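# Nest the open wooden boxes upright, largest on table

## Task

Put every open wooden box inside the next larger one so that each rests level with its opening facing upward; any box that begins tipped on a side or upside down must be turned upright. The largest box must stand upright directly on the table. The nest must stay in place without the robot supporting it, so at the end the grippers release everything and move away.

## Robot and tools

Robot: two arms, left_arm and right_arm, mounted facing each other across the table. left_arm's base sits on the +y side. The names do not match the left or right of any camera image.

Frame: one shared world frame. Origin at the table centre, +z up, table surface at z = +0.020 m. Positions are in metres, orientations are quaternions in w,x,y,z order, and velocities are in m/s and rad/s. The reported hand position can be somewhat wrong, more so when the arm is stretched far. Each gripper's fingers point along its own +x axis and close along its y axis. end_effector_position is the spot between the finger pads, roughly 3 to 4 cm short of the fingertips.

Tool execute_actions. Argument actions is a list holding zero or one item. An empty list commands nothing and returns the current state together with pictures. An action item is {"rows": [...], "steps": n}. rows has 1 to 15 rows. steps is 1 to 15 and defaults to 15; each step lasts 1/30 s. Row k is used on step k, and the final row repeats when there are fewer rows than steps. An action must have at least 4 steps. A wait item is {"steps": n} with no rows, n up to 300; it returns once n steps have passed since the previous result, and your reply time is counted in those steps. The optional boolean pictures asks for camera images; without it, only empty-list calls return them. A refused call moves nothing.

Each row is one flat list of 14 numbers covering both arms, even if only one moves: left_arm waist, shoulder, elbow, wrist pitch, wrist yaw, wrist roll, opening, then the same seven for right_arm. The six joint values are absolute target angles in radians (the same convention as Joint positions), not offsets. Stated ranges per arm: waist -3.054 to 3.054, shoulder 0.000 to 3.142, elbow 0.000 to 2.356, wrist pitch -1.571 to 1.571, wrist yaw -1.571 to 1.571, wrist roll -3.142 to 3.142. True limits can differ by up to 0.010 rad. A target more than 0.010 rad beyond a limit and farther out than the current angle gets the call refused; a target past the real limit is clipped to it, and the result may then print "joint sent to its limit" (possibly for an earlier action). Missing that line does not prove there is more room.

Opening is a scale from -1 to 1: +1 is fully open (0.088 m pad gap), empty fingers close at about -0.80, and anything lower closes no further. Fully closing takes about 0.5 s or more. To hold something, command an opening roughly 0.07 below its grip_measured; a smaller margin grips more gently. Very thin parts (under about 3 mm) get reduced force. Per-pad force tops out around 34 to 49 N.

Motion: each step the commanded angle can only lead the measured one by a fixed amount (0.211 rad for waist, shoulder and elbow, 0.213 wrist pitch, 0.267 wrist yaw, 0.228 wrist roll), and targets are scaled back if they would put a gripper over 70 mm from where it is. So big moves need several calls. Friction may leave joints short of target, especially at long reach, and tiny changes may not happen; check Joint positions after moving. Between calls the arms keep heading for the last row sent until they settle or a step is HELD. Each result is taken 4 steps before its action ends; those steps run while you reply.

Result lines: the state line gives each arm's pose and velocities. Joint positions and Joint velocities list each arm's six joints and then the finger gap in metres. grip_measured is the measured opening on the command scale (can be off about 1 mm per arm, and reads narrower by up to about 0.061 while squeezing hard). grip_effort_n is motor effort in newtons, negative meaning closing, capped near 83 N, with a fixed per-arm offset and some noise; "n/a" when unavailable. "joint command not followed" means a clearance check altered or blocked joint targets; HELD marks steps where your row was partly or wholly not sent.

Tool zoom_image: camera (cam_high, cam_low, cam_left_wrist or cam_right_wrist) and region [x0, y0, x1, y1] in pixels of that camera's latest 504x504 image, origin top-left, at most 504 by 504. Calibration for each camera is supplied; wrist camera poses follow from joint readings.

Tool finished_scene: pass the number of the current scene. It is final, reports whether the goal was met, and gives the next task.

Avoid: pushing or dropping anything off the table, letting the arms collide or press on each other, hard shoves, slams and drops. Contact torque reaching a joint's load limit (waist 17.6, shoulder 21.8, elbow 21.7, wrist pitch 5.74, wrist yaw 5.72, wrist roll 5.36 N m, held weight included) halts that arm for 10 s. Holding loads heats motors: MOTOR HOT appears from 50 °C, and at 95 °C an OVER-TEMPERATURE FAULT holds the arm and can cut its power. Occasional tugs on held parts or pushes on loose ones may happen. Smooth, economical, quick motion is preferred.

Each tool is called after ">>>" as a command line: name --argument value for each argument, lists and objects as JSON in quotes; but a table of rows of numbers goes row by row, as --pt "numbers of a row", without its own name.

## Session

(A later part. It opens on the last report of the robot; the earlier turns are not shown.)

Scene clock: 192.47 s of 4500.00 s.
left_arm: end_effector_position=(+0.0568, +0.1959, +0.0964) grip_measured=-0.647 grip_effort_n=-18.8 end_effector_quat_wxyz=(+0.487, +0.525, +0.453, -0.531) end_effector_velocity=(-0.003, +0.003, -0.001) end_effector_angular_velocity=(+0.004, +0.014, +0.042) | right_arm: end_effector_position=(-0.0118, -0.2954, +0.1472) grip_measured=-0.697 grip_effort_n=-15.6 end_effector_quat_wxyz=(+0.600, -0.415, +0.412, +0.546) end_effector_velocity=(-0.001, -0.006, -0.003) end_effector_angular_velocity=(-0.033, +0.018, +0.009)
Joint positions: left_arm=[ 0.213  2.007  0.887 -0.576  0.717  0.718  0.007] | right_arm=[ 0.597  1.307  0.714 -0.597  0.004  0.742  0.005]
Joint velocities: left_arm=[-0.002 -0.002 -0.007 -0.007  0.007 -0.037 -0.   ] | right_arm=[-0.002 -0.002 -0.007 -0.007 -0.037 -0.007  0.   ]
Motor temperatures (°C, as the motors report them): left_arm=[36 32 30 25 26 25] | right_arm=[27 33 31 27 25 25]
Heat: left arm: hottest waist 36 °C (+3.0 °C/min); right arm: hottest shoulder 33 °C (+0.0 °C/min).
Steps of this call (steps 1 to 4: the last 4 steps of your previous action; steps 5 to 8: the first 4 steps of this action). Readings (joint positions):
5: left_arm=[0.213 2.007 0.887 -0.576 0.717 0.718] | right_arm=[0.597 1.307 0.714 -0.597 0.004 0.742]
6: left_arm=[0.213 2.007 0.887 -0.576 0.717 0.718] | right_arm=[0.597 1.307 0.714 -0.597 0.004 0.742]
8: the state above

z .0965. Spread.

>>> execute_actions --actions '[{"rows":[[0.218,1.995,0.885,-0.575,0.718,0.72,0.2,0.6,1.3,0.7,-0.6,0.0,0.74,-0.7]],"steps":15}]'

>>> execute_actions --actions '[{"rows":[[0.344,1.877,0.946,-0.897,0.70,0.72,0.2,0.6,1.3,0.7,-0.6,0.0,0.74,-0.7]],"steps":15}]'

>>> execute_actions --actions '[{"rows":[[0.36,1.97,1.3,-1.03,0.72,0.72,0.2,0.6,1.3,0.7,-0.6,0.0,0.74,-0.7]],"steps":15}]'

>>> execute_actions --actions '[{"rows":[[0.33,2.2,1.62,-1.17,0.72,0.68,0.2,0.6,1.3,0.7,-0.6,0.0,0.74,-0.7]],"steps":15}]'

>>> execute_actions --actions '[{"rows":[[0.31,2.29,1.68,-1.15,0.72,0.65,0.2,0.6,1.3,0.7,-0.6,0.0,0.74,-0.7]],"steps":15}]' --pictures true

Scene clock: 193.13 s of 4500.00 s.
left_arm: end_effector_position=(+0.0568, +0.1959, +0.0965) grip_measured=-0.086 grip_effort_n=83.0 end_effector_quat_wxyz=(+0.487, +0.525, +0.453, -0.531) end_effector_velocity=(-0.001, +0.004, -0.001) end_effector_angular_velocity=(+0.013, +0.000, +0.014) | right_arm: end_effector_position=(-0.0118, -0.2954, +0.1472) grip_measured=-0.697 grip_effort_n=-16.0 end_effector_quat_wxyz=(+0.600, -0.415, +0.412, +0.546) end_effector_velocity=(+0.005, -0.004, -0.002) end_effector_angular_velocity=(-0.024, -0.017, +0.009)
Joint positions: left_arm=[ 0.213  2.007  0.887 -0.576  0.717  0.718  0.035] | right_arm=[ 0.597  1.307  0.714 -0.597  0.004  0.742  0.005]
Joint velocities: left_arm=[-0.002 -0.002 -0.007 -0.007 -0.007 -0.007 -0.   ] | right_arm=[-0.007  0.002 -0.002 -0.022 -0.007 -0.022 -0.   ]
Motor temperatures (°C, as the motors report them): left_arm=[36 32 30 25 26 25] | right_arm=[27 33 31 27 25 25]
Heat: left arm: hottest waist 36 °C (+3.0 °C/min); right arm: hottest shoulder 33 °C (+0.0 °C/min).
Steps of this call (steps 1 to 4: the last 4 steps of your previous action; steps 5 to 9: the robot went on to your last target; steps 10 to 20: the first 11 steps of this action). Readings (joint positions):
10: left_arm=[0.213 2.007 0.887 -0.576 0.717 0.718] | right_arm=[0.597 1.307 0.714 -0.597 0.004 0.742]
11: left_arm=[0.213 2.007 0.887 -0.576 0.717 0.718] | right_arm=[0.597 1.307 0.714 -0.597 0.004 0.742]
13: left_arm=[0.213 2.007 0.887 -0.576 0.717 0.718] | right_arm=[0.597 1.307 0.714 -0.597 0.004 0.742]
17: left_arm=[0.213 2.007 0.887 -0.576 0.717 0.718] | right_arm=[0.597 1.307 0.714 -0.597 0.004 0.742]
20: the state above

Scene clock: 193.63 s of 4500.00 s.
left_arm: end_effector_position=(+0.0427, +0.2104, +0.1485) grip_measured=-0.086 grip_effort_n=83.0 end_effector_quat_wxyz=(+0.523, +0.478, +0.506, -0.492) end_effector_velocity=(-0.021, +0.030, -0.001) end_effector_angular_velocity=(+0.131, +0.083, +0.135) | right_arm: end_effector_position=(-0.0118, -0.2954, +0.1472) grip_measured=-0.697 grip_effort_n=-16.0 end_effector_quat_wxyz=(+0.600, -0.415, +0.412, +0.546) end_effector_velocity=(+0.006, -0.004, -0.002) end_effector_angular_velocity=(-0.015, -0.019, -0.017)
Joint positions: left_arm=[ 0.334  1.89   0.938 -0.873  0.704  0.718  0.035] | right_arm=[ 0.597  1.307  0.714 -0.597  0.004  0.742  0.005]
Joint velocities: left_arm=[ 0.002 -0.002 -0.002 -0.198 -0.037 -0.007  0.   ] | right_arm=[-0.002 -0.002 -0.007 -0.022  0.007  0.007 -0.   ]
Motor temperatures (°C, as the motors report them): left_arm=[36 32 30 25 26 25] | right_arm=[27 33 31 27 25 25]
Heat: left arm: hottest waist 36 °C (+3.0 °C/min); right arm: hottest shoulder 33 °C (+0.0 °C/min).
Steps of this call (steps 1 to 4: the last 4 steps of your previous action; steps 5 to 15: the first 11 steps of this action). Readings (joint positions):
5: left_arm=[0.217 1.998 0.891 -0.594 0.717 0.718] | right_arm=[0.597 1.307 0.714 -0.597 0.004 0.742]
6: left_arm=[0.235 1.985 0.899 -0.649 0.715 0.718] | right_arm=[0.597 1.307 0.714 -0.597 0.004 0.742]
8: left_arm=[0.286 1.941 0.911 -0.740 0.709 0.718] | right_arm=[0.597 1.307 0.714 -0.597 0.004 0.742]
12: left_arm=[0.332 1.893 0.937 -0.841 0.707 0.718] | right_arm=[0.597 1.307 0.714 -0.597 0.004 0.742]
15: the state above

Scene clock: 194.13 s of 4500.00 s.
left_arm: end_effector_position=(+0.0585, +0.1402, +0.2050) grip_measured=-0.086 grip_effort_n=83.0 end_effector_quat_wxyz=(+0.544, +0.486, +0.449, -0.515) end_effector_velocity=(-0.000, -0.031, +0.026) end_effector_angular_velocity=(-0.019, -0.007, +0.002) | right_arm: end_effector_position=(-0.0118, -0.2954, +0.1472) grip_measured=-0.697 grip_effort_n=-16.0 end_effector_quat_wxyz=(+0.600, -0.415, +0.412, +0.546) end_effector_velocity=(-0.002, -0.000, -0.000) end_effector_angular_velocity=(-0.000, +0.007, +0.013)
Joint positions: left_arm=[ 0.355  1.951  1.271 -1.018  0.717  0.718  0.035] | right_arm=[ 0.597  1.307  0.714 -0.597  0.004  0.742  0.005]
Joint velocities: left_arm=[-0.002  0.046  0.183 -0.11   0.007 -0.022 -0.   ] | right_arm=[ 0.002 -0.002 -0.002  0.007 -0.007 -0.007 -0.   ]
Motor temperatures (°C, as the motors report them): left_arm=[36 32 30 25 26 25] | right_arm=[27 33 31 27 25 25]
Heat: left arm: hottest waist 36 °C (+3.0 °C/min); right arm: hottest shoulder 33 °C (+0.0 °C/min).
Steps of this call (steps 1 to 4: the last 4 steps of your previous action; steps 5 to 15: the first 11 steps of this action). Readings (joint positions):
5: left_arm=[0.337 1.894 0.955 -0.910 0.703 0.718] | right_arm=[0.597 1.307 0.714 -0.597 0.004 0.742]
6: left_arm=[0.340 1.910 0.991 -0.953 0.703 0.718] | right_arm=[0.597 1.307 0.714 -0.597 0.004 0.742]
8: left_arm=[0.345 1.938 1.078 -0.973 0.706 0.718] | right_arm=[0.597 1.307 0.714 -0.597 0.004 0.742]
12: left_arm=[0.354 1.950 1.228 -1.005 0.716 0.718] | right_arm=[0.597 1.307 0.714 -0.597 0.004 0.742]
15: the state above

Scene clock: 194.63 s of 4500.00 s.
left_arm: end_effector_position=(+0.0852, +0.0969, +0.2060) grip_measured=-0.086 grip_effort_n=83.0 end_effector_quat_wxyz=(+0.537, +0.477, +0.481, -0.503) end_effector_velocity=(+0.002, -0.053, +0.046) end_effector_angular_velocity=(-0.076, -0.107, -0.085) | right_arm: end_effector_position=(-0.0118, -0.2954, +0.1472) grip_measured=-0.697 grip_effort_n=-15.6 end_effector_quat_wxyz=(+0.600, -0.415, +0.412, +0.546) end_effector_velocity=(-0.000, -0.007, -0.002) end_effector_angular_velocity=(-0.039, +0.016, -0.007)
Joint positions: left_arm=[ 0.329  2.178  1.588 -1.159  0.719  0.686  0.035] | right_arm=[ 0.597  1.307  0.714 -0.597  0.004  0.742  0.005]
Joint velocities: left_arm=[-0.002  0.017  0.252 -0.066 -0.022 -0.022  0.   ] | right_arm=[-0.002 -0.002 -0.002 -0.022 -0.037  0.007 -0.   ]
Motor temperatures (°C, as the motors report them): left_arm=[36 32 30 25 26 25] | right_arm=[27 33 31 27 25 25]
Heat: left arm: hottest waist 36 °C (+3.0 °C/min); right arm: hottest shoulder 33 °C (+0.0 °C/min).
Steps of this call (steps 1 to 4: the last 4 steps of your previous action; steps 5 to 15: the first 11 steps of this action). Readings (joint positions):
5: left_arm=[0.355 1.979 1.301 -1.051 0.717 0.717] | right_arm=[0.597 1.307 0.714 -0.597 0.004 0.742]
6: left_arm=[0.352 2.015 1.347 -1.092 0.719 0.709] | right_arm=[0.597 1.307 0.714 -0.597 0.004 0.742]
8: left_arm=[0.342 2.093 1.442 -1.107 0.719 0.698] | right_arm=[0.597 1.307 0.714 -0.597 0.004 0.742]
12: left_arm=[0.331 2.171 1.551 -1.149 0.719 0.688] | right_arm=[0.597 1.307 0.714 -0.597 0.004 0.742]
15: the state above

Scene clock: 195.13 s of 4500.00 s.
left_arm: end_effector_position=(+0.1015, +0.0865, +0.1877) grip_measured=-0.086 grip_effort_n=83.0 end_effector_quat_wxyz=(+0.534, +0.472, +0.498, -0.494) end_effector_velocity=(-0.001, -0.016, +0.014) end_effector_angular_velocity=(-0.028, -0.036, -0.018) | right_arm: end_effector_position=(-0.0118, -0.2954, +0.1472) grip_measured=-0.697 grip_effort_n=-15.6 end_effector_quat_wxyz=(+0.600, -0.415, +0.412, +0.546) end_effector_velocity=(-0.001, +0.000, +0.000) end_effector_angular_velocity=(+0.000, +0.003, +0.022)
Joint positions: left_arm=[ 0.308  2.279  1.665 -1.153  0.719  0.655  0.035] | right_arm=[ 0.597  1.307  0.714 -0.597  0.004  0.742  0.005]
Joint velocities: left_arm=[-0.002 -0.007  0.061 -0.007 -0.007 -0.022 -0.   ] | right_arm=[-0.002 -0.002 -0.002  0.007 -0.007 -0.022 -0.   ]
Motor temperatures (°C, as the motors report them): left_arm=[36 32 30 25 26 25] | right_arm=[27 33 31 27 25 25]
Heat: left arm: hottest waist 36 °C (+3.0 °C/min); right arm: hottest shoulder 33 °C (+0.0 °C/min).
Steps of this call (steps 1 to 4: the last 4 steps of your previous action; steps 5 to 15: the first 11 steps of this action). Readings (joint positions):
5: left_arm=[0.329 2.192 1.612 -1.169 0.719 0.680] | right_arm=[0.597 1.307 0.714 -0.597 0.004 0.742]
6: left_arm=[0.327 2.207 1.627 -1.168 0.719 0.673] | right_arm=[0.597 1.307 0.714 -0.597 0.004 0.742]
8: left_arm=[0.320 2.239 1.652 -1.153 0.719 0.665] | right_arm=[0.597 1.307 0.714 -0.597 0.004 0.742]
12: left_arm=[0.309 2.275 1.659 -1.153 0.719 0.657] | right_arm=[0.597 1.307 0.714 -0.597 0.004 0.742]
15: the state above
camera_calibration (this result's frames):
cam_left_wrist: T_world_to_cam=[[-0.998475, -0.035987, -0.0418747, 0.128633], [-0.046122, 0.960551, 0.274252, -0.0960791], [0.0303532, 0.275765, -0.960746, 0.227833], [0, 0, 0, 1]] pos_world=[0.11709, 0.0340895, 0.250626]
cam_right_wrist: T_world_to_cam=[[0.99867, -0.0166834, 0.0487759, 0.0139882], [-0.0152033, -0.999417, -0.030561, -0.259671], [0.0492574, 0.0297788, -0.998342, 0.238577], [0, 0, 0, 1]] pos_world=[-0.0296691, -0.266391, 0.229563]

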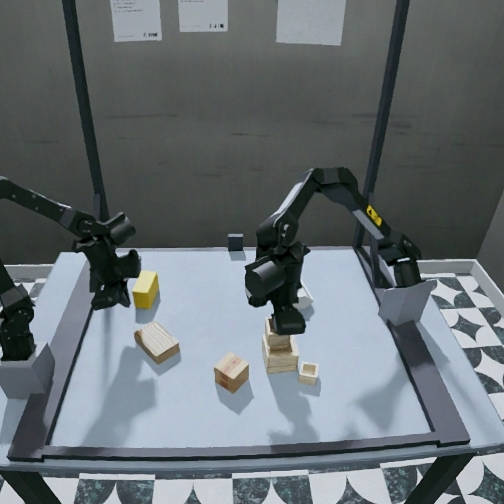

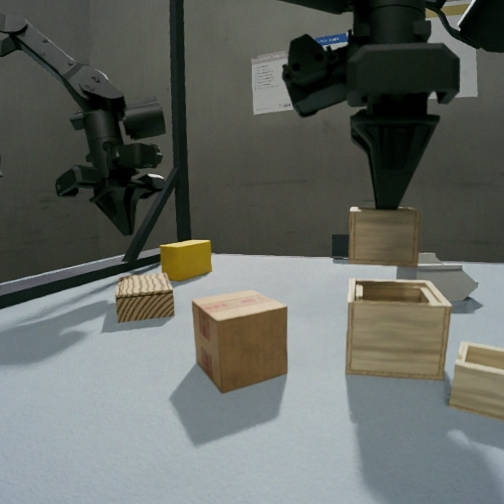

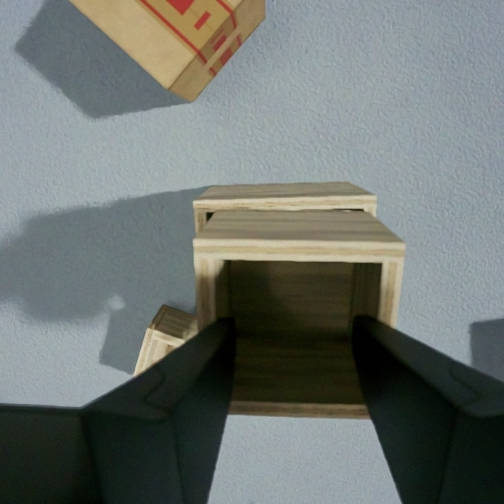

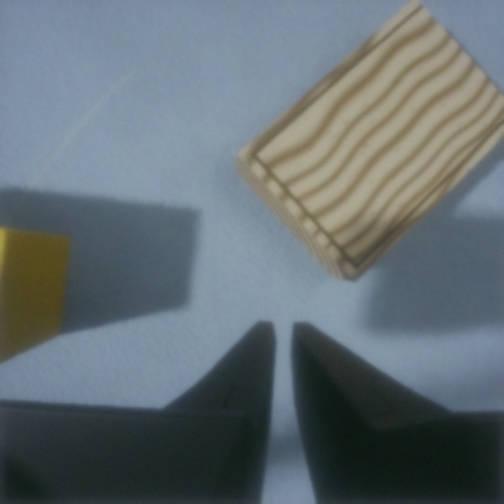

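>>> execute_actions --actions '[{"rows":[[0.27,2.355,1.68,-1.147,0.72,0.65,0.2,0.6,1.3,0.7,-0.6,0.0,0.74,-0.7]],"steps":15}]'

>>> execute_actions --actions '[{"rows":[[0.27,2.355,1.68,-1.147,0.72,0.65,0.2,0.6,1.3,0.7,-0.6,0.0,0.74,-0.7]],"steps":8}]' --pictures true

>>> zoom_image --camera "cam_low" --region '[300,180,460,340]'

Scene clock: 195.70 s of 4500.00 s.
left_arm: end_effector_position=(+0.1052, +0.0877, +0.1623) grip_measured=-0.086 grip_effort_n=83.0 end_effector_quat_wxyz=(+0.516, +0.476, +0.519, -0.488) end_effector_velocity=(-0.004, -0.003, -0.003) end_effector_angular_velocity=(+0.009, -0.008, -0.013) | right_arm: end_effector_position=(-0.0118, -0.2954, +0.1472) grip_measured=-0.697 grip_effort_n=-16.0 end_effector_quat_wxyz=(+0.600, -0.415, +0.412, +0.546) end_effector_velocity=(-0.002, -0.004, -0.000) end_effector_angular_velocity=(-0.018, +0.008, +0.027)
Joint positions: left_arm=[ 0.273  2.343  1.678 -1.148  0.719  0.652  0.035] | right_arm=[ 0.597  1.307  0.714 -0.597  0.004  0.742  0.005]
Joint velocities: left_arm=[-0.017 -0.007 -0.002  0.007 -0.007 -0.007 -0.   ] | right_arm=[ 0.002 -0.007 -0.002 -0.007 -0.022 -0.022 -0.   ]
Motor temperatures (°C, as the motors report them): left_arm=[36 32 30 25 26 25] | right_arm=[27 33 31 27 25 25]
Heat: left arm: hottest waist 36 °C (+3.0 °C/min); right arm: hottest shoulder 33 °C (+0.0 °C/min).
Steps of this call (steps 1 to 4: the last 4 steps of your previous action; steps 5 to 6: the robot went on to your last target; steps 7 to 17: the first 11 steps of this action). Readings (joint positions):
7: left_arm=[0.307 2.284 1.672 -1.152 0.719 0.653] | right_arm=[0.597 1.307 0.714 -0.597 0.004 0.742]
8: left_arm=[0.304 2.293 1.675 -1.151 0.719 0.653] | right_arm=[0.597 1.307 0.714 -0.597 0.004 0.742]
10: left_arm=[0.291 2.312 1.678 -1.147 0.719 0.653] | right_arm=[0.597 1.307 0.714 -0.597 0.004 0.742]
14: left_arm=[0.271 2.343 1.678 -1.148 0.719 0.652] | right_arm=[0.597 1.307 0.714 -0.597 0.004 0.742]
17: the state above

Scene clock: 195.97 s of 4500.00 s.
left_arm: end_effector_position=(+0.1050, +0.0875, +0.1620) grip_measured=-0.086 grip_effort_n=83.0 end_effector_quat_wxyz=(+0.515, +0.476, +0.519, -0.488) end_effector_velocity=(-0.001, +0.002, -0.000) end_effector_angular_velocity=(+0.011, -0.001, +0.010) | right_arm: end_effector_position=(-0.0118, -0.2954, +0.1472) grip_measured=-0.697 grip_effort_n=-15.6 end_effector_quat_wxyz=(+0.600, -0.415, +0.412, +0.546) end_effector_velocity=(+0.003, -0.004, -0.001) end_effector_angular_velocity=(-0.021, -0.010, +0.001)
Joint positions: left_arm=[ 0.272  2.344  1.678 -1.148  0.719  0.652  0.035] | right_arm=[ 0.597  1.307  0.714 -0.597  0.004  0.742  0.005]
Joint velocities: left_arm=[-0.002 -0.002 -0.002 -0.007 -0.007 -0.007 -0.   ] | right_arm=[-0.002 -0.002 -0.002 -0.022 -0.007 -0.007 -0.   ]
Motor temperatures (°C, as the motors report them): left_arm=[36 32 30 25 26 25] | right_arm=[27 33 31 27 25 25]
Heat: left arm: hottest waist 36 °C (+3.0 °C/min); right arm: hottest shoulder 33 °C (+0.0 °C/min).
Steps of this call (steps 1 to 4: the last 4 steps of your previous action; steps 5 to 8: the first 4 steps of this action). Readings (joint positions):
5: left_arm=[0.272 2.344 1.678 -1.147 0.719 0.652] | right_arm=[0.597 1.307 0.714 -0.597 0.004 0.742]
6: left_arm=[0.272 2.344 1.678 -1.147 0.719 0.652] | right_arm=[0.597 1.307 0.714 -0.597 0.004 0.742]
8: the state above
camera_calibration (this result's frames):
cam_left_wrist: T_world_to_cam=[[-0.999157, -0.0392219, -0.0121147, 0.126602], [-0.0410341, 0.946003, 0.321551, -0.0968151], [-0.00115125, 0.321777, -0.946815, 0.199752], [0, 0, 0, 1]] pos_world=[0.122752, 0.0322774, 0.221793]
cam_right_wrist: T_world_to_cam=[[0.99867, -0.0166834, 0.0487759, 0.0139882], [-0.0152033, -0.999417, -0.030561, -0.259671], [0.0492574, 0.0297788, -0.998342, 0.238577], [0, 0, 0, 1]] pos_world=[-0.0296691, -0.266391, 0.229563]

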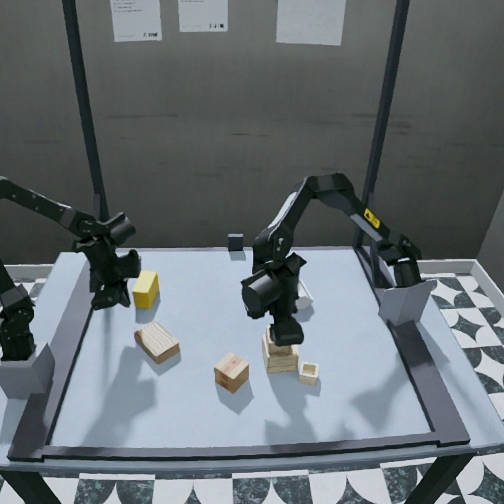

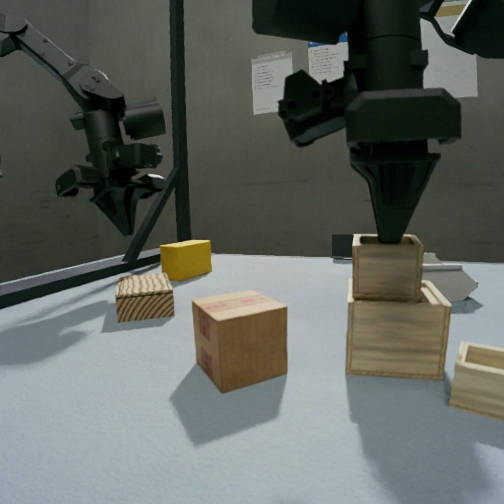

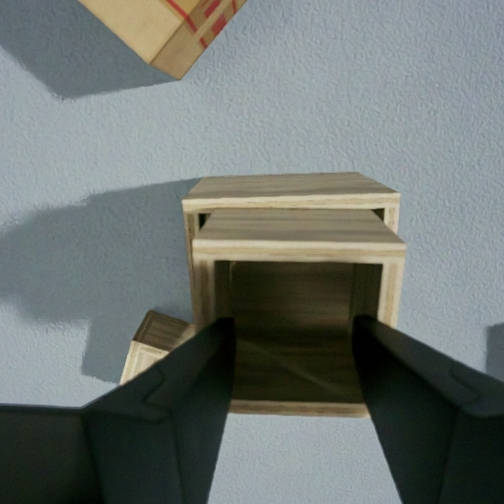

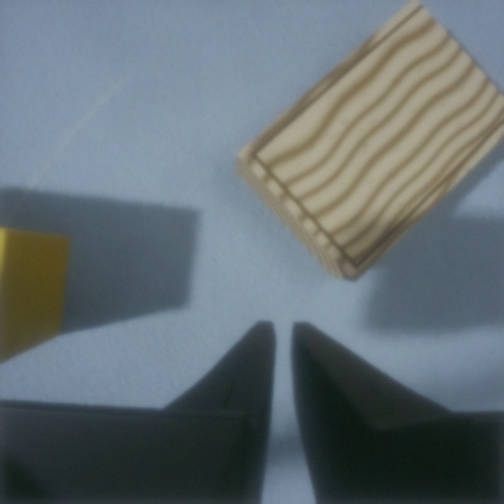

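Region (300, 180, 460, 340) of cam_low's 504x504 image, scaled by 3.150, with more detail than that image has.

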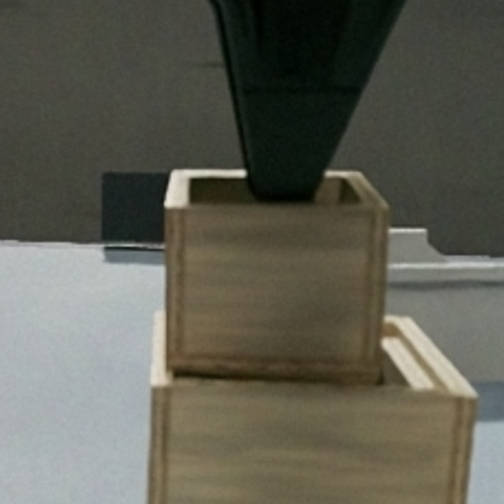

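>>> execute_actions --actions '[{"rows":[[0.29,2.355,1.645,-1.147,0.72,0.65,0.2,0.6,1.3,0.7,-0.6,0.0,0.74,-0.7]],"steps":15}]' --pictures true

>>> zoom_image --camera "cam_low" --region '[300,180,460,340]'

Scene clock: 196.67 s of 4500.00 s.
left_arm: end_effector_position=(+0.1079, +0.0967, +0.1590) grip_measured=-0.086 grip_effort_n=83.0 end_effector_quat_wxyz=(+0.517, +0.468, +0.531, -0.482) end_effector_velocity=(+0.000, +0.003, -0.003) end_effector_angular_velocity=(+0.016, +0.004, +0.016) | right_arm: end_effector_position=(-0.0118, -0.2954, +0.1472) grip_measured=-0.697 grip_effort_n=-15.6 end_effector_quat_wxyz=(+0.600, -0.415, +0.412, +0.546) end_effector_velocity=(-0.002, -0.004, -0.000) end_effector_angular_velocity=(-0.017, +0.012, +0.013)
Joint positions: left_arm=[ 0.283  2.347  1.651 -1.146  0.719  0.652  0.035] | right_arm=[ 0.597  1.307  0.714 -0.597  0.004  0.742  0.005]
Joint velocities: left_arm=[-0.002  0.007 -0.002 -0.007 -0.007 -0.007 -0.   ] | right_arm=[ 0.002 -0.007 -0.002 -0.007 -0.022 -0.007  0.   ]
Motor temperatures (°C, as the motors report them): left_arm=[36 32 30 25 26 25] | right_arm=[27 33 31 27 25 25]
Heat: left arm: hottest waist 36 °C (+3.0 °C/min); right arm: hottest shoulder 33 °C (+0.0 °C/min).
Steps of this call (steps 1 to 4: the last 4 steps of your previous action; steps 5 to 10: the robot went on to your last target; steps 11 to 21: the first 11 steps of this action). Readings (joint positions):
11: left_arm=[0.272 2.344 1.677 -1.147 0.719 0.652] | right_arm=[0.597 1.307 0.714 -0.597 0.004 0.742]
12: left_arm=[0.273 2.344 1.673 -1.146 0.719 0.652] | right_arm=[0.597 1.307 0.714 -0.597 0.004 0.742]
14: left_arm=[0.277 2.344 1.666 -1.146 0.719 0.652] | right_arm=[0.597 1.307 0.714 -0.597 0.004 0.742]
18: left_arm=[0.283 2.347 1.653 -1.146 0.719 0.652] | right_arm=[0.597 1.307 0.714 -0.597 0.004 0.742]
21: the state above
camera_calibration (this result's frames):
cam_left_wrist: T_world_to_cam=[[-0.9978, -0.0662959, -0.000293811, 0.130446], [-0.0626598, 0.941607, 0.330832, -0.103085], [-0.0216562, 0.330122, -0.94369, 0.194876], [0, 0, 0, 1]] pos_world=[0.12792, 0.041381, 0.218044]
cam_right_wrist: T_world_to_cam=[[0.99867, -0.0166834, 0.0487759, 0.0139882], [-0.0152033, -0.999417, -0.030561, -0.259671], [0.0492574, 0.0297788, -0.998342, 0.238577], [0, 0, 0, 1]] pos_world=[-0.0296691, -0.266391, 0.229563]

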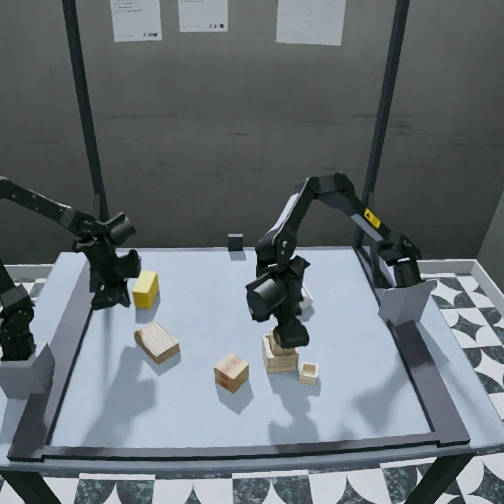

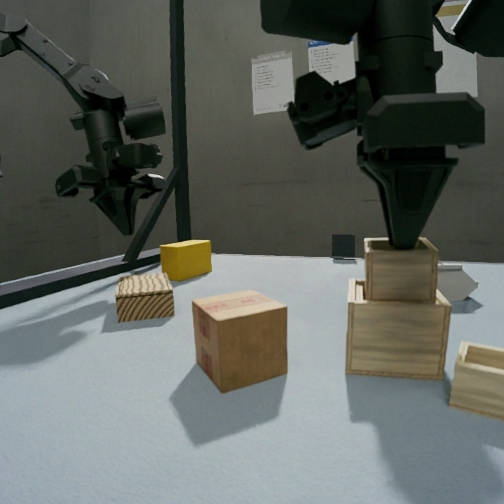

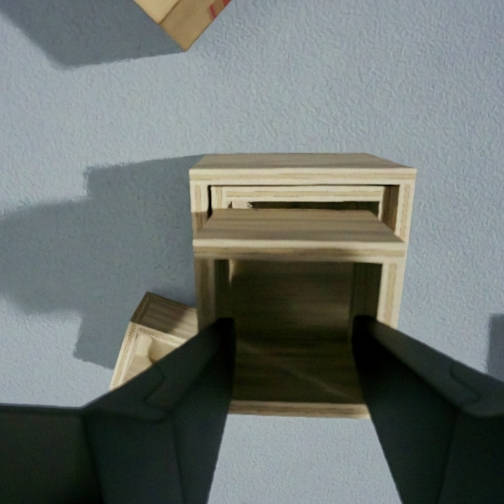

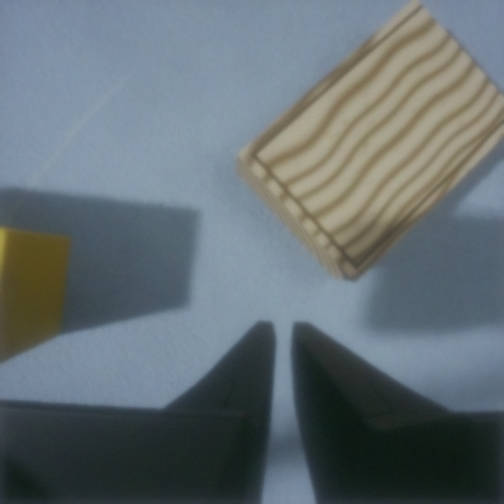

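Region (300, 180, 460, 340) of cam_low's 504x504 image, scaled by 3.150, with more detail than that image has.

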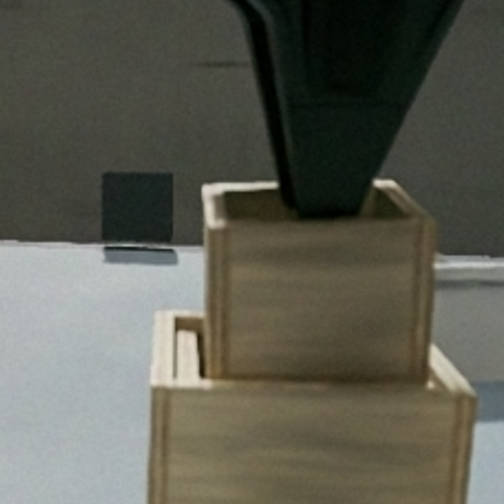

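>>> execute_actions --actions '[{"rows":[[0.268,2.355,1.668,-1.147,0.72,0.65,0.2,0.6,1.3,0.7,-0.6,0.0,0.74,-0.7]],"steps":15}]' --pictures true

>>> zoom_image --camera "cam_low" --region '[300,180,460,340]'

Scene clock: 197.17 s of 4500.00 s.
left_arm: end_effector_position=(+0.1058, +0.0931, +0.1582) grip_measured=-0.086 grip_effort_n=83.0 end_effector_quat_wxyz=(+0.514, +0.472, +0.527, -0.484) end_effector_velocity=(-0.000, -0.001, +0.004) end_effector_angular_velocity=(-0.001, -0.010, -0.010) | right_arm: end_effector_position=(-0.0118, -0.2954, +0.1472) grip_measured=-0.697 grip_effort_n=-16.0 end_effector_quat_wxyz=(+0.600, -0.415, +0.412, +0.546) end_effector_velocity=(+0.006, -0.004, -0.002) end_effector_angular_velocity=(-0.017, -0.028, +0.010)
Joint positions: left_arm=[ 0.274  2.347  1.661 -1.146  0.719  0.652  0.035] | right_arm=[ 0.597  1.307  0.714 -0.597  0.004  0.742  0.005]
Joint velocities: left_arm=[ 0.002 -0.007  0.007 -0.007 -0.007  0.007 -0.   ] | right_arm=[-0.002 -0.002 -0.007 -0.022  0.007 -0.022  0.   ]
Motor temperatures (°C, as the motors report them): left_arm=[36 32 30 25 26 25] | right_arm=[27 33 31 27 25 25]
Heat: left arm: hottest waist 36 °C (+3.0 °C/min); right arm: hottest shoulder 33 °C (+0.0 °C/min).
Steps of this call (steps 1 to 4: the last 4 steps of your previous action; steps 5 to 15: the first 11 steps of this action). Readings (joint positions):
5: left_arm=[0.283 2.347 1.651 -1.146 0.719 0.652] | right_arm=[0.597 1.307 0.714 -0.597 0.004 0.742]
6: left_arm=[0.283 2.347 1.651 -1.146 0.719 0.652] | right_arm=[0.597 1.307 0.714 -0.597 0.004 0.742]
8: left_arm=[0.279 2.347 1.653 -1.146 0.719 0.652] | right_arm=[0.597 1.307 0.714 -0.597 0.004 0.742]
12: left_arm=[0.275 2.347 1.659 -1.146 0.719 0.652] | right_arm=[0.597 1.307 0.714 -0.597 0.004 0.742]
15: the state above
camera_calibration (this result's frames):
cam_left_wrist: T_world_to_cam=[[-0.998557, -0.0536244, -0.00282126, 0.127374], [-0.0515317, 0.942165, 0.331164, -0.100884], [-0.0151004, 0.330832, -0.943569, 0.194543], [0, 0, 0, 1]] pos_world=[0.124929, 0.0375184, 0.217333]
cam_right_wrist: T_world_to_cam=[[0.99867, -0.0166834, 0.0487759, 0.0139882], [-0.0152033, -0.999417, -0.030561, -0.259671], [0.0492574, 0.0297788, -0.998342, 0.238577], [0, 0, 0, 1]] pos_world=[-0.0296691, -0.266391, 0.229563]

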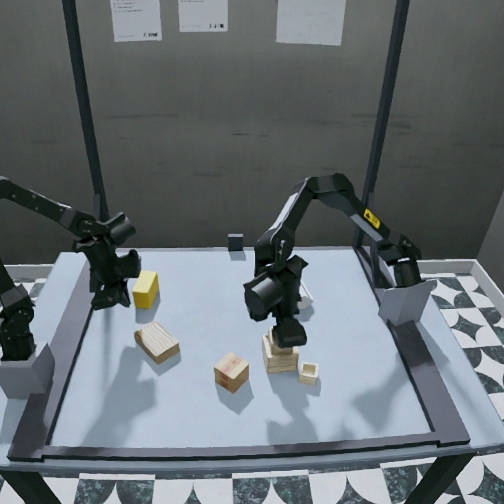

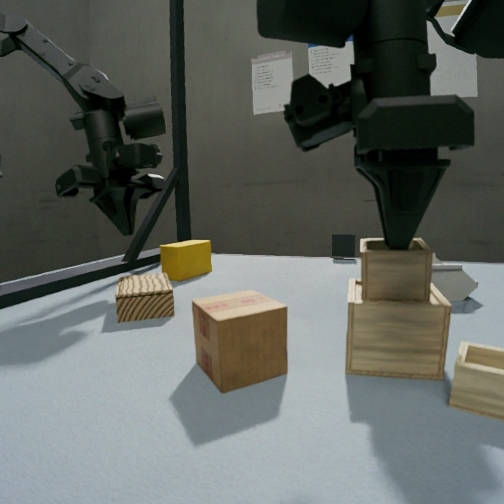

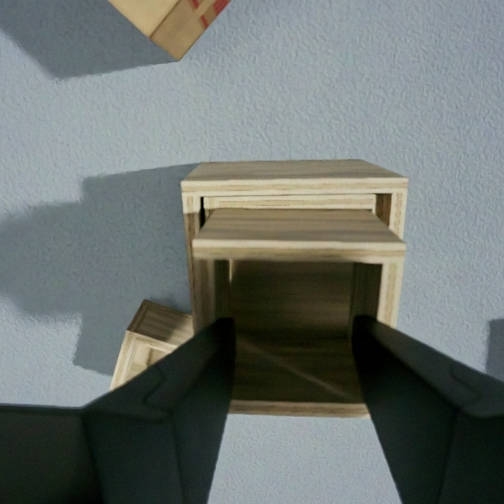

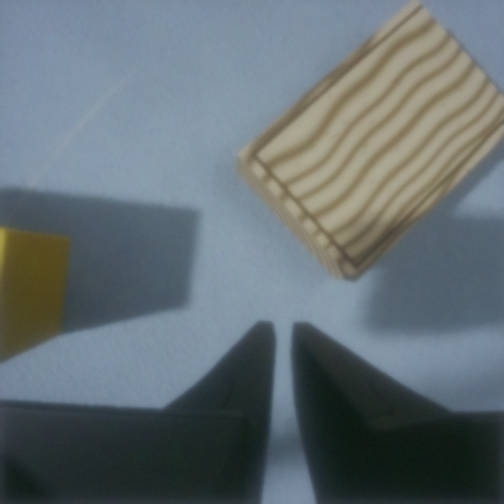

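Region (300, 180, 460, 340) of cam_low's 504x504 image, scaled by 3.150, with more detail than that image has.

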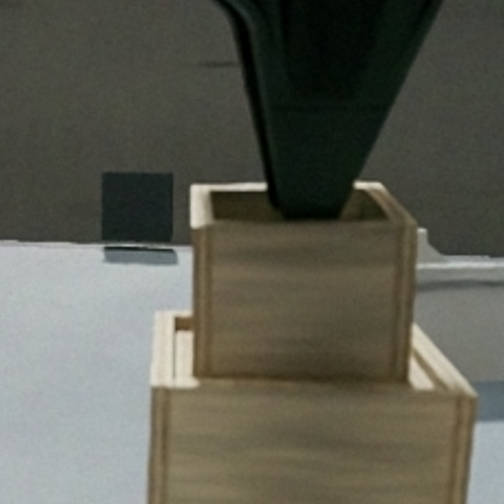

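>>> execute_actions --actions '[{"rows":[[0.253,2.374,1.674,-1.147,0.72,0.65,0.2,0.6,1.3,0.7,-0.6,0.0,0.74,-0.7]],"steps":15}]'

>>> execute_actions --actions '[{"rows":[[0.238,2.39,1.68,-1.147,0.72,0.65,0.2,0.6,1.3,0.7,-0.6,0.0,0.74,-0.7]],"steps":15}]' --pictures true

>>> zoom_image --camera "cam_low" --region '[300,180,460,340]'

Scene clock: 197.77 s of 4500.00 s.
left_arm: end_effector_position=(+0.1060, +0.0916, +0.1575) grip_measured=-0.086 grip_effort_n=83.0 end_effector_quat_wxyz=(+0.513, +0.474, +0.527, -0.484) end_effector_velocity=(-0.001, +0.002, -0.000) end_effector_angular_velocity=(+0.012, -0.001, +0.039) | right_arm: end_effector_position=(-0.0118, -0.2954, +0.1472) grip_measured=-0.697 grip_effort_n=-16.0 end_effector_quat_wxyz=(+0.600, -0.415, +0.412, +0.546) end_effector_velocity=(+0.001, -0.003, -0.002) end_effector_angular_velocity=(-0.014, +0.000, -0.006)
Joint positions: left_arm=[ 0.271  2.352  1.67  -1.149  0.717  0.652  0.035] | right_arm=[ 0.597  1.307  0.714 -0.597  0.004  0.742  0.005]
Joint velocities: left_arm=[-0.002 -0.002 -0.002 -0.007 -0.007 -0.037 -0.   ] | right_arm=[ 0.002  0.002 -0.002 -0.007 -0.007  0.007 -0.   ]
Motor temperatures (°C, as the motors report them): left_arm=[36 32 30 25 26 25] | right_arm=[27 33 31 27 25 25]
Heat: left arm: hottest waist 36 °C (+3.0 °C/min); right arm: hottest shoulder 33 °C (+0.0 °C/min).
Steps of this call (steps 1 to 4: the last 4 steps of your previous action; steps 5 to 7: the robot went on to your last target; steps 8 to 18: the first 11 steps of this action). Readings (joint positions):
8: left_arm=[0.273 2.348 1.662 -1.146 0.719 0.652] | right_arm=[0.597 1.307 0.714 -0.597 0.004 0.742]
9: left_arm=[0.273 2.349 1.663 -1.148 0.719 0.652] | right_arm=[0.597 1.307 0.714 -0.597 0.004 0.742]
11: left_arm=[0.271 2.350 1.667 -1.148 0.718 0.652] | right_arm=[0.597 1.307 0.714 -0.597 0.004 0.742]
15: left_arm=[0.271 2.352 1.669 -1.149 0.717 0.652] | right_arm=[0.597 1.307 0.714 -0.597 0.004 0.742]
18: the state above

Scene clock: 198.27 s of 4500.00 s.
left_arm: end_effector_position=(+0.1070, +0.0914, +0.1564) grip_measured=-0.086 grip_effort_n=83.0 end_effector_quat_wxyz=(+0.512, +0.475, +0.529, -0.482) end_effector_velocity=(-0.001, +0.004, +0.001) end_effector_angular_velocity=(+0.027, -0.007, +0.031) | right_arm: end_effector_position=(-0.0118, -0.2954, +0.1472) grip_measured=-0.697 grip_effort_n=-16.0 end_effector_quat_wxyz=(+0.600, -0.415, +0.412, +0.546) end_effector_velocity=(-0.000, -0.003, -0.002) end_effector_angular_velocity=(-0.023, +0.007, +0.006)
Joint positions: left_arm=[ 0.269  2.36   1.679 -1.155  0.714  0.651  0.035] | right_arm=[ 0.597  1.307  0.714 -0.597  0.004  0.742  0.005]
Joint velocities: left_arm=[-0.002 -0.002  0.002 -0.022 -0.022 -0.022 -0.   ] | right_arm=[-0.002  0.002 -0.002 -0.007 -0.022 -0.007 -0.   ]
Motor temperatures (°C, as the motors report them): left_arm=[36 32 30 25 26 25] | right_arm=[27 33 31 27 25 25]
Heat: left arm: hottest waist 36 °C (+3.0 °C/min); right arm: hottest shoulder 33 °C (+0.0 °C/min).
Steps of this call (steps 1 to 4: the last 4 steps of your previous action; steps 5 to 15: the first 11 steps of this action). Readings (joint positions):
5: left_arm=[0.270 2.354 1.671 -1.150 0.717 0.652] | right_arm=[0.597 1.307 0.714 -0.597 0.004 0.742]
6: left_arm=[0.270 2.356 1.673 -1.152 0.715 0.652] | right_arm=[0.597 1.307 0.714 -0.597 0.004 0.742]
8: left_arm=[0.269 2.359 1.677 -1.153 0.714 0.651] | right_arm=[0.597 1.307 0.714 -0.597 0.004 0.742]
12: left_arm=[0.269 2.360 1.678 -1.154 0.714 0.651] | right_arm=[0.597 1.307 0.714 -0.597 0.004 0.742]
15: the state above
camera_calibration (this result's frames):
cam_left_wrist: T_world_to_cam=[[-0.998564, -0.0534053, -0.00416631, 0.128685], [-0.0516461, 0.939185, 0.339505, -0.0996393], [-0.0142184, 0.339232, -0.940595, 0.192114], [0, 0, 0, 1]] pos_world=[0.126085, 0.0352808, 0.215066]
cam_right_wrist: T_world_to_cam=[[0.99867, -0.0166834, 0.0487759, 0.0139882], [-0.0152033, -0.999417, -0.030561, -0.259671], [0.0492574, 0.0297788, -0.998342, 0.238577], [0, 0, 0, 1]] pos_world=[-0.0296691, -0.266391, 0.229563]

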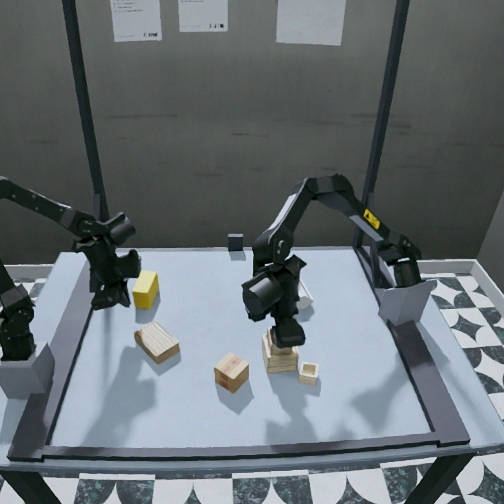

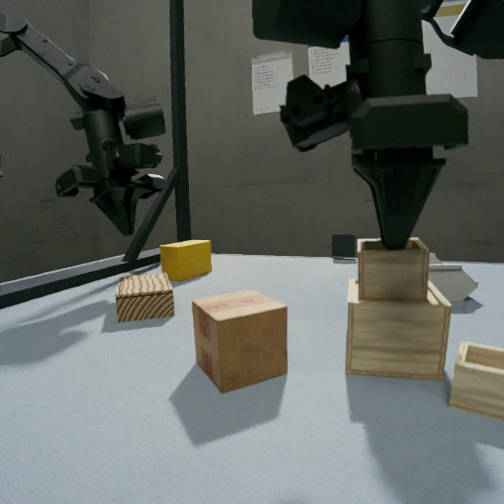

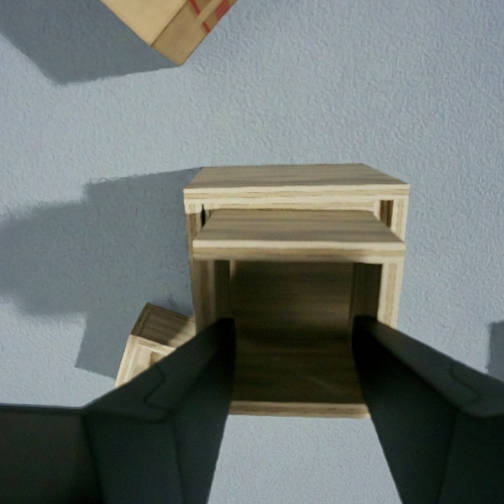

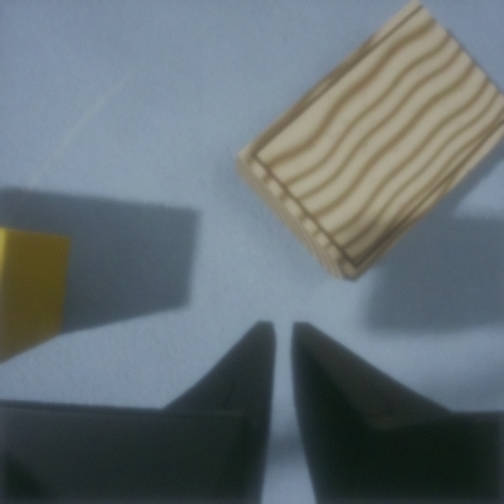

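Region (300, 180, 460, 340) of cam_low's 504x504 image, scaled by 3.150, with more detail than that image has.

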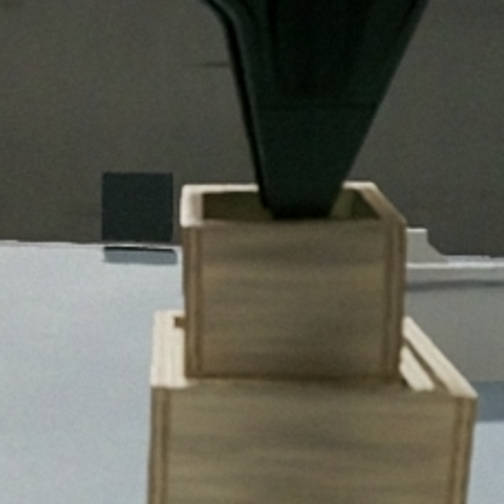

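>>> execute_actions --actions '[{"rows":[[0.28,2.345,1.655,-1.147,0.72,0.65,0.2,0.6,1.3,0.7,-0.6,0.0,0.74,-0.7]],"steps":15}]'

>>> execute_actions --actions '[{"rows":[[0.262,2.362,1.655,-1.147,0.72,0.65,0.2,0.6,1.3,0.7,-0.6,0.0,0.74,-0.7]],"steps":15}]'

Scene clock: 198.97 s of 4500.00 s.
left_arm: end_effector_position=(+0.1082, +0.0936, +0.1574) grip_measured=-0.086 grip_effort_n=83.0 end_effector_quat_wxyz=(+0.515, +0.470, +0.530, -0.483) end_effector_velocity=(-0.005, +0.001, +0.001) end_effector_angular_velocity=(+0.001, +0.010, +0.010) | right_arm: end_effector_position=(-0.0118, -0.2954, +0.1472) grip_measured=-0.697 grip_effort_n=-16.0 end_effector_quat_wxyz=(+0.600, -0.415, +0.412, +0.546) end_effector_velocity=(+0.002, +0.003, +0.001) end_effector_angular_velocity=(+0.012, -0.003, +0.000)
Joint positions: left_arm=[ 0.277  2.356  1.665 -1.147  0.72   0.651  0.035] | right_arm=[ 0.597  1.307  0.714 -0.597  0.004  0.742  0.005]
Joint velocities: left_arm=[-0.002 -0.012 -0.012 -0.007  0.007 -0.007 -0.   ] | right_arm=[-0.007 -0.002 -0.002  0.007  0.007 -0.007 -0.   ]
Motor temperatures (°C, as the motors report them): left_arm=[36 32 30 25 26 25] | right_arm=[27 33 31 27 25 25]
Heat: left arm: hottest waist 36 °C (+3.0 °C/min); right arm: hottest shoulder 33 °C (+0.0 °C/min).
Steps of this call (steps 1 to 4: the last 4 steps of your previous action; steps 5 to 10: the robot went on to your last target; steps 11 to 21: the first 11 steps of this action). Readings (joint positions):
11: left_arm=[0.270 2.360 1.679 -1.155 0.714 0.651] | right_arm=[0.597 1.307 0.714 -0.597 0.004 0.742]
12: left_arm=[0.271 2.359 1.677 -1.152 0.715 0.651] | right_arm=[0.597 1.307 0.714 -0.597 0.004 0.742]
14: left_arm=[0.275 2.359 1.673 -1.150 0.717 0.651] | right_arm=[0.597 1.307 0.714 -0.597 0.004 0.742]
18: left_arm=[0.277 2.358 1.667 -1.147 0.720 0.651] | right_arm=[0.597 1.307 0.714 -0.597 0.004 0.742]
21: the state above

Scene clock: 199.47 s of 4500.00 s.
left_arm: end_effector_position=(+0.1077, +0.0939, +0.1570) grip_measured=-0.086 grip_effort_n=83.0 end_effector_quat_wxyz=(+0.514, +0.470, +0.530, -0.483) end_effector_velocity=(-0.001, +0.002, -0.000) end_effector_angular_velocity=(+0.011, -0.001, +0.010) | right_arm: end_effector_position=(-0.0118, -0.2954, +0.1472) grip_measured=-0.697 grip_effort_n=-15.6 end_effector_quat_wxyz=(+0.600, -0.415, +0.412, +0.546) end_effector_velocity=(+0.000, -0.005, -0.000) end_effector_angular_velocity=(-0.027, +0.004, +0.005)
Joint positions: left_arm=[ 0.276  2.355  1.664 -1.147  0.72   0.651  0.035] | right_arm=[ 0.597  1.307  0.714 -0.597  0.004  0.742  0.005]
Joint velocities: left_arm=[-0.002 -0.002 -0.002 -0.007 -0.007 -0.007 -0.   ] | right_arm=[-0.002 -0.002  0.002 -0.022 -0.022 -0.007 -0.   ]
Motor temperatures (°C, as the motors report them): left_arm=[36 32 30 25 26 25] | right_arm=[27 33 31 27 25 25]
Heat: left arm: hottest waist 36 °C (+3.0 °C/min); right arm: hottest shoulder 33 °C (+0.0 °C/min).
Steps of this call (steps 1 to 4: the last 4 steps of your previous action; steps 5 to 15: the first 11 steps of this action). Readings (joint positions):
5: left_arm=[0.277 2.355 1.664 -1.147 0.720 0.651] | right_arm=[0.597 1.307 0.714 -0.597 0.004 0.742]
6: left_arm=[0.277 2.355 1.664 -1.147 0.720 0.651] | right_arm=[0.597 1.307 0.714 -0.597 0.004 0.742]
8: left_arm=[0.276 2.355 1.664 -1.147 0.720 0.651] | right_arm=[0.597 1.307 0.714 -0.597 0.004 0.742]
12: left_arm=[0.276 2.355 1.664 -1.147 0.720 0.651] | right_arm=[0.597 1.307 0.714 -0.597 0.004 0.742]
15: the state above

>>> execute_actions --actions '[{"rows":[[0.28,2.328,1.645,-1.147,0.72,0.65,0.2,0.6,1.3,0.7,-0.6,0.0,0.74,-0.7]],"steps":15}]' --pictures true

>>> zoom_image --camera "cam_high" --region '[240,300,340,400]'

>>> zoom_image --camera "cam_low" --region '[300,180,460,340]'

Scene clock: 200.03 s of 4500.00 s.
left_arm: end_effector_position=(+0.1056, +0.0951, +0.1584) grip_measured=-0.086 grip_effort_n=83.0 end_effector_quat_wxyz=(+0.515, +0.470, +0.530, -0.483) end_effector_velocity=(-0.006, +0.005, -0.002) end_effector_angular_velocity=(+0.026, +0.010, +0.034) | right_arm: end_effector_position=(-0.0118, -0.2954, +0.1472) grip_measured=-0.697 grip_effort_n=-16.0 end_effector_quat_wxyz=(+0.600, -0.415, +0.412, +0.546) end_effector_velocity=(+0.003, -0.006, -0.003) end_effector_angular_velocity=(-0.026, -0.013, +0.004)
Joint positions: left_arm=[ 0.277  2.344  1.652 -1.146  0.72   0.651  0.035] | right_arm=[ 0.597  1.307  0.714 -0.597  0.004  0.742  0.005]
Joint velocities: left_arm=[-0.007 -0.007 -0.012 -0.022 -0.007 -0.022  0.   ] | right_arm=[ 0.002 -0.002 -0.007 -0.022 -0.007 -0.007  0.   ]
Motor temperatures (°C, as the motors report them): left_arm=[36 32 30 25 26 25] | right_arm=[27 33 31 27 25 25]
Heat: left arm: hottest waist 36 °C (+3.0 °C/min); right arm: hottest shoulder 33 °C (+0.0 °C/min).
Steps of this call (steps 1 to 4: the last 4 steps of your previous action; steps 5 to 6: the robot went on to your last target; steps 7 to 17: the first 11 steps of this action). Readings (joint positions):
7: left_arm=[0.276 2.354 1.663 -1.147 0.720 0.651] | right_arm=[0.597 1.307 0.714 -0.597 0.004 0.742]
8: left_arm=[0.276 2.353 1.661 -1.146 0.720 0.651] | right_arm=[0.597 1.307 0.714 -0.597 0.004 0.742]
10: left_arm=[0.277 2.349 1.657 -1.146 0.720 0.651] | right_arm=[0.597 1.307 0.714 -0.597 0.004 0.742]
14: left_arm=[0.277 2.345 1.653 -1.146 0.720 0.651] | right_arm=[0.597 1.307 0.714 -0.597 0.004 0.742]
17: the state above
camera_calibration (this result's frames):
cam_left_wrist: T_world_to_cam=[[-0.998202, -0.0599418, -0.000714615, 0.127474], [-0.0567753, 0.94151, 0.332169, -0.102398], [-0.019238, 0.331612, -0.94322, 0.194312], [0, 0, 0, 1]] pos_world=[0.12517, 0.0396139, 0.217383]
cam_right_wrist: T_world_to_cam=[[0.99867, -0.0166834, 0.0487759, 0.0139882], [-0.0152033, -0.999417, -0.030561, -0.259671], [0.0492574, 0.0297788, -0.998342, 0.238577], [0, 0, 0, 1]] pos_world=[-0.0296691, -0.266391, 0.229563]

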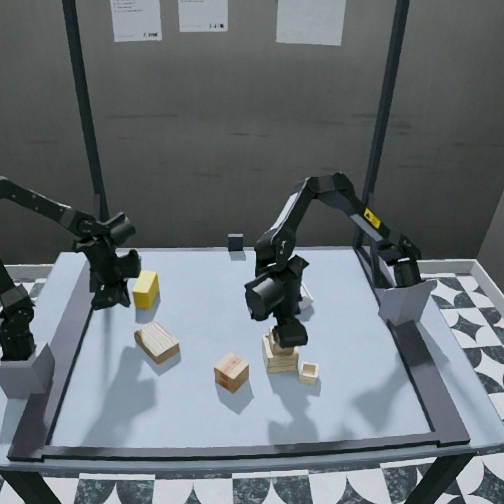

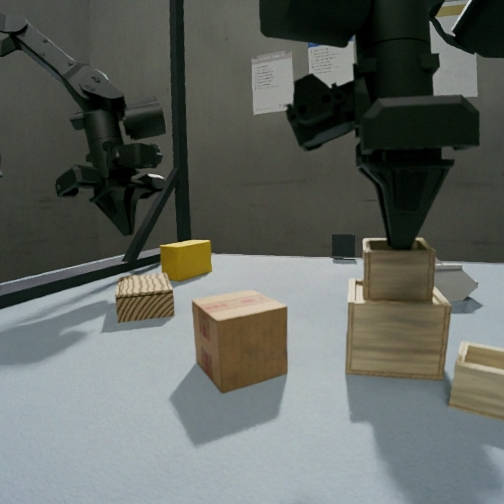

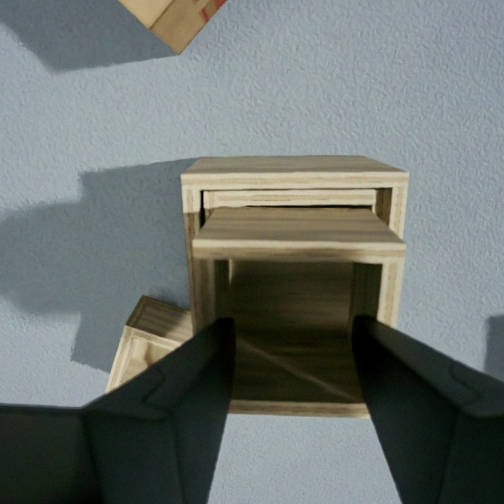

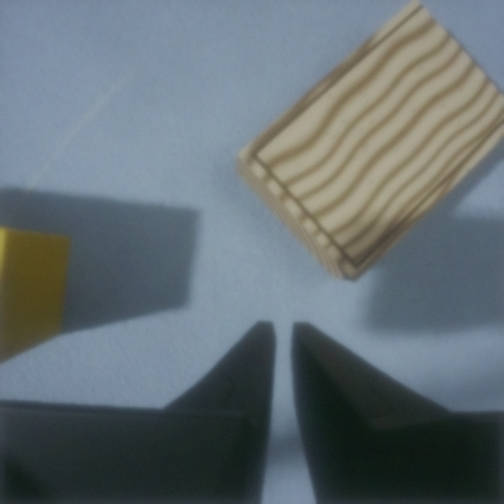

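Region (240, 300, 340, 400) of cam_high's 504x504 image, scaled by 5.040, with more detail than that image has.

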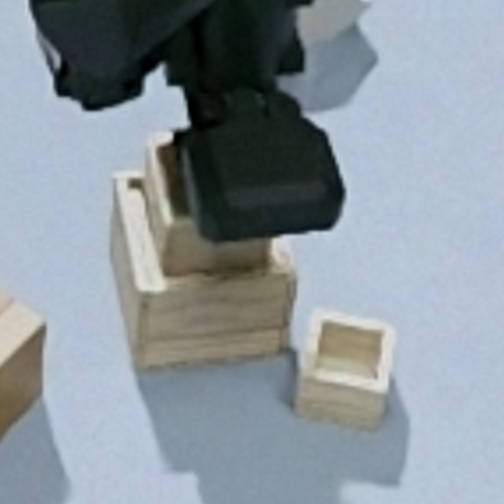

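Region (300, 180, 460, 340) of cam_low's 504x504 image, scaled by 3.150, with more detail than that image has.

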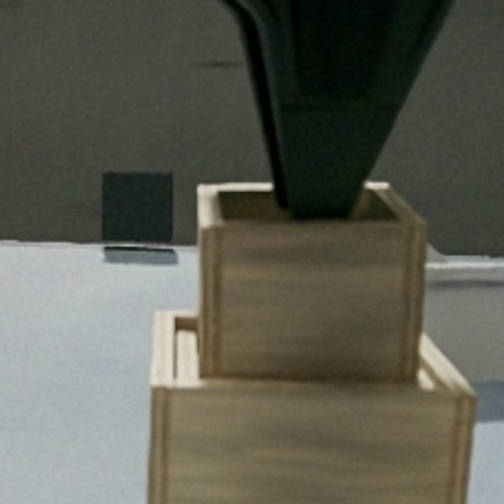

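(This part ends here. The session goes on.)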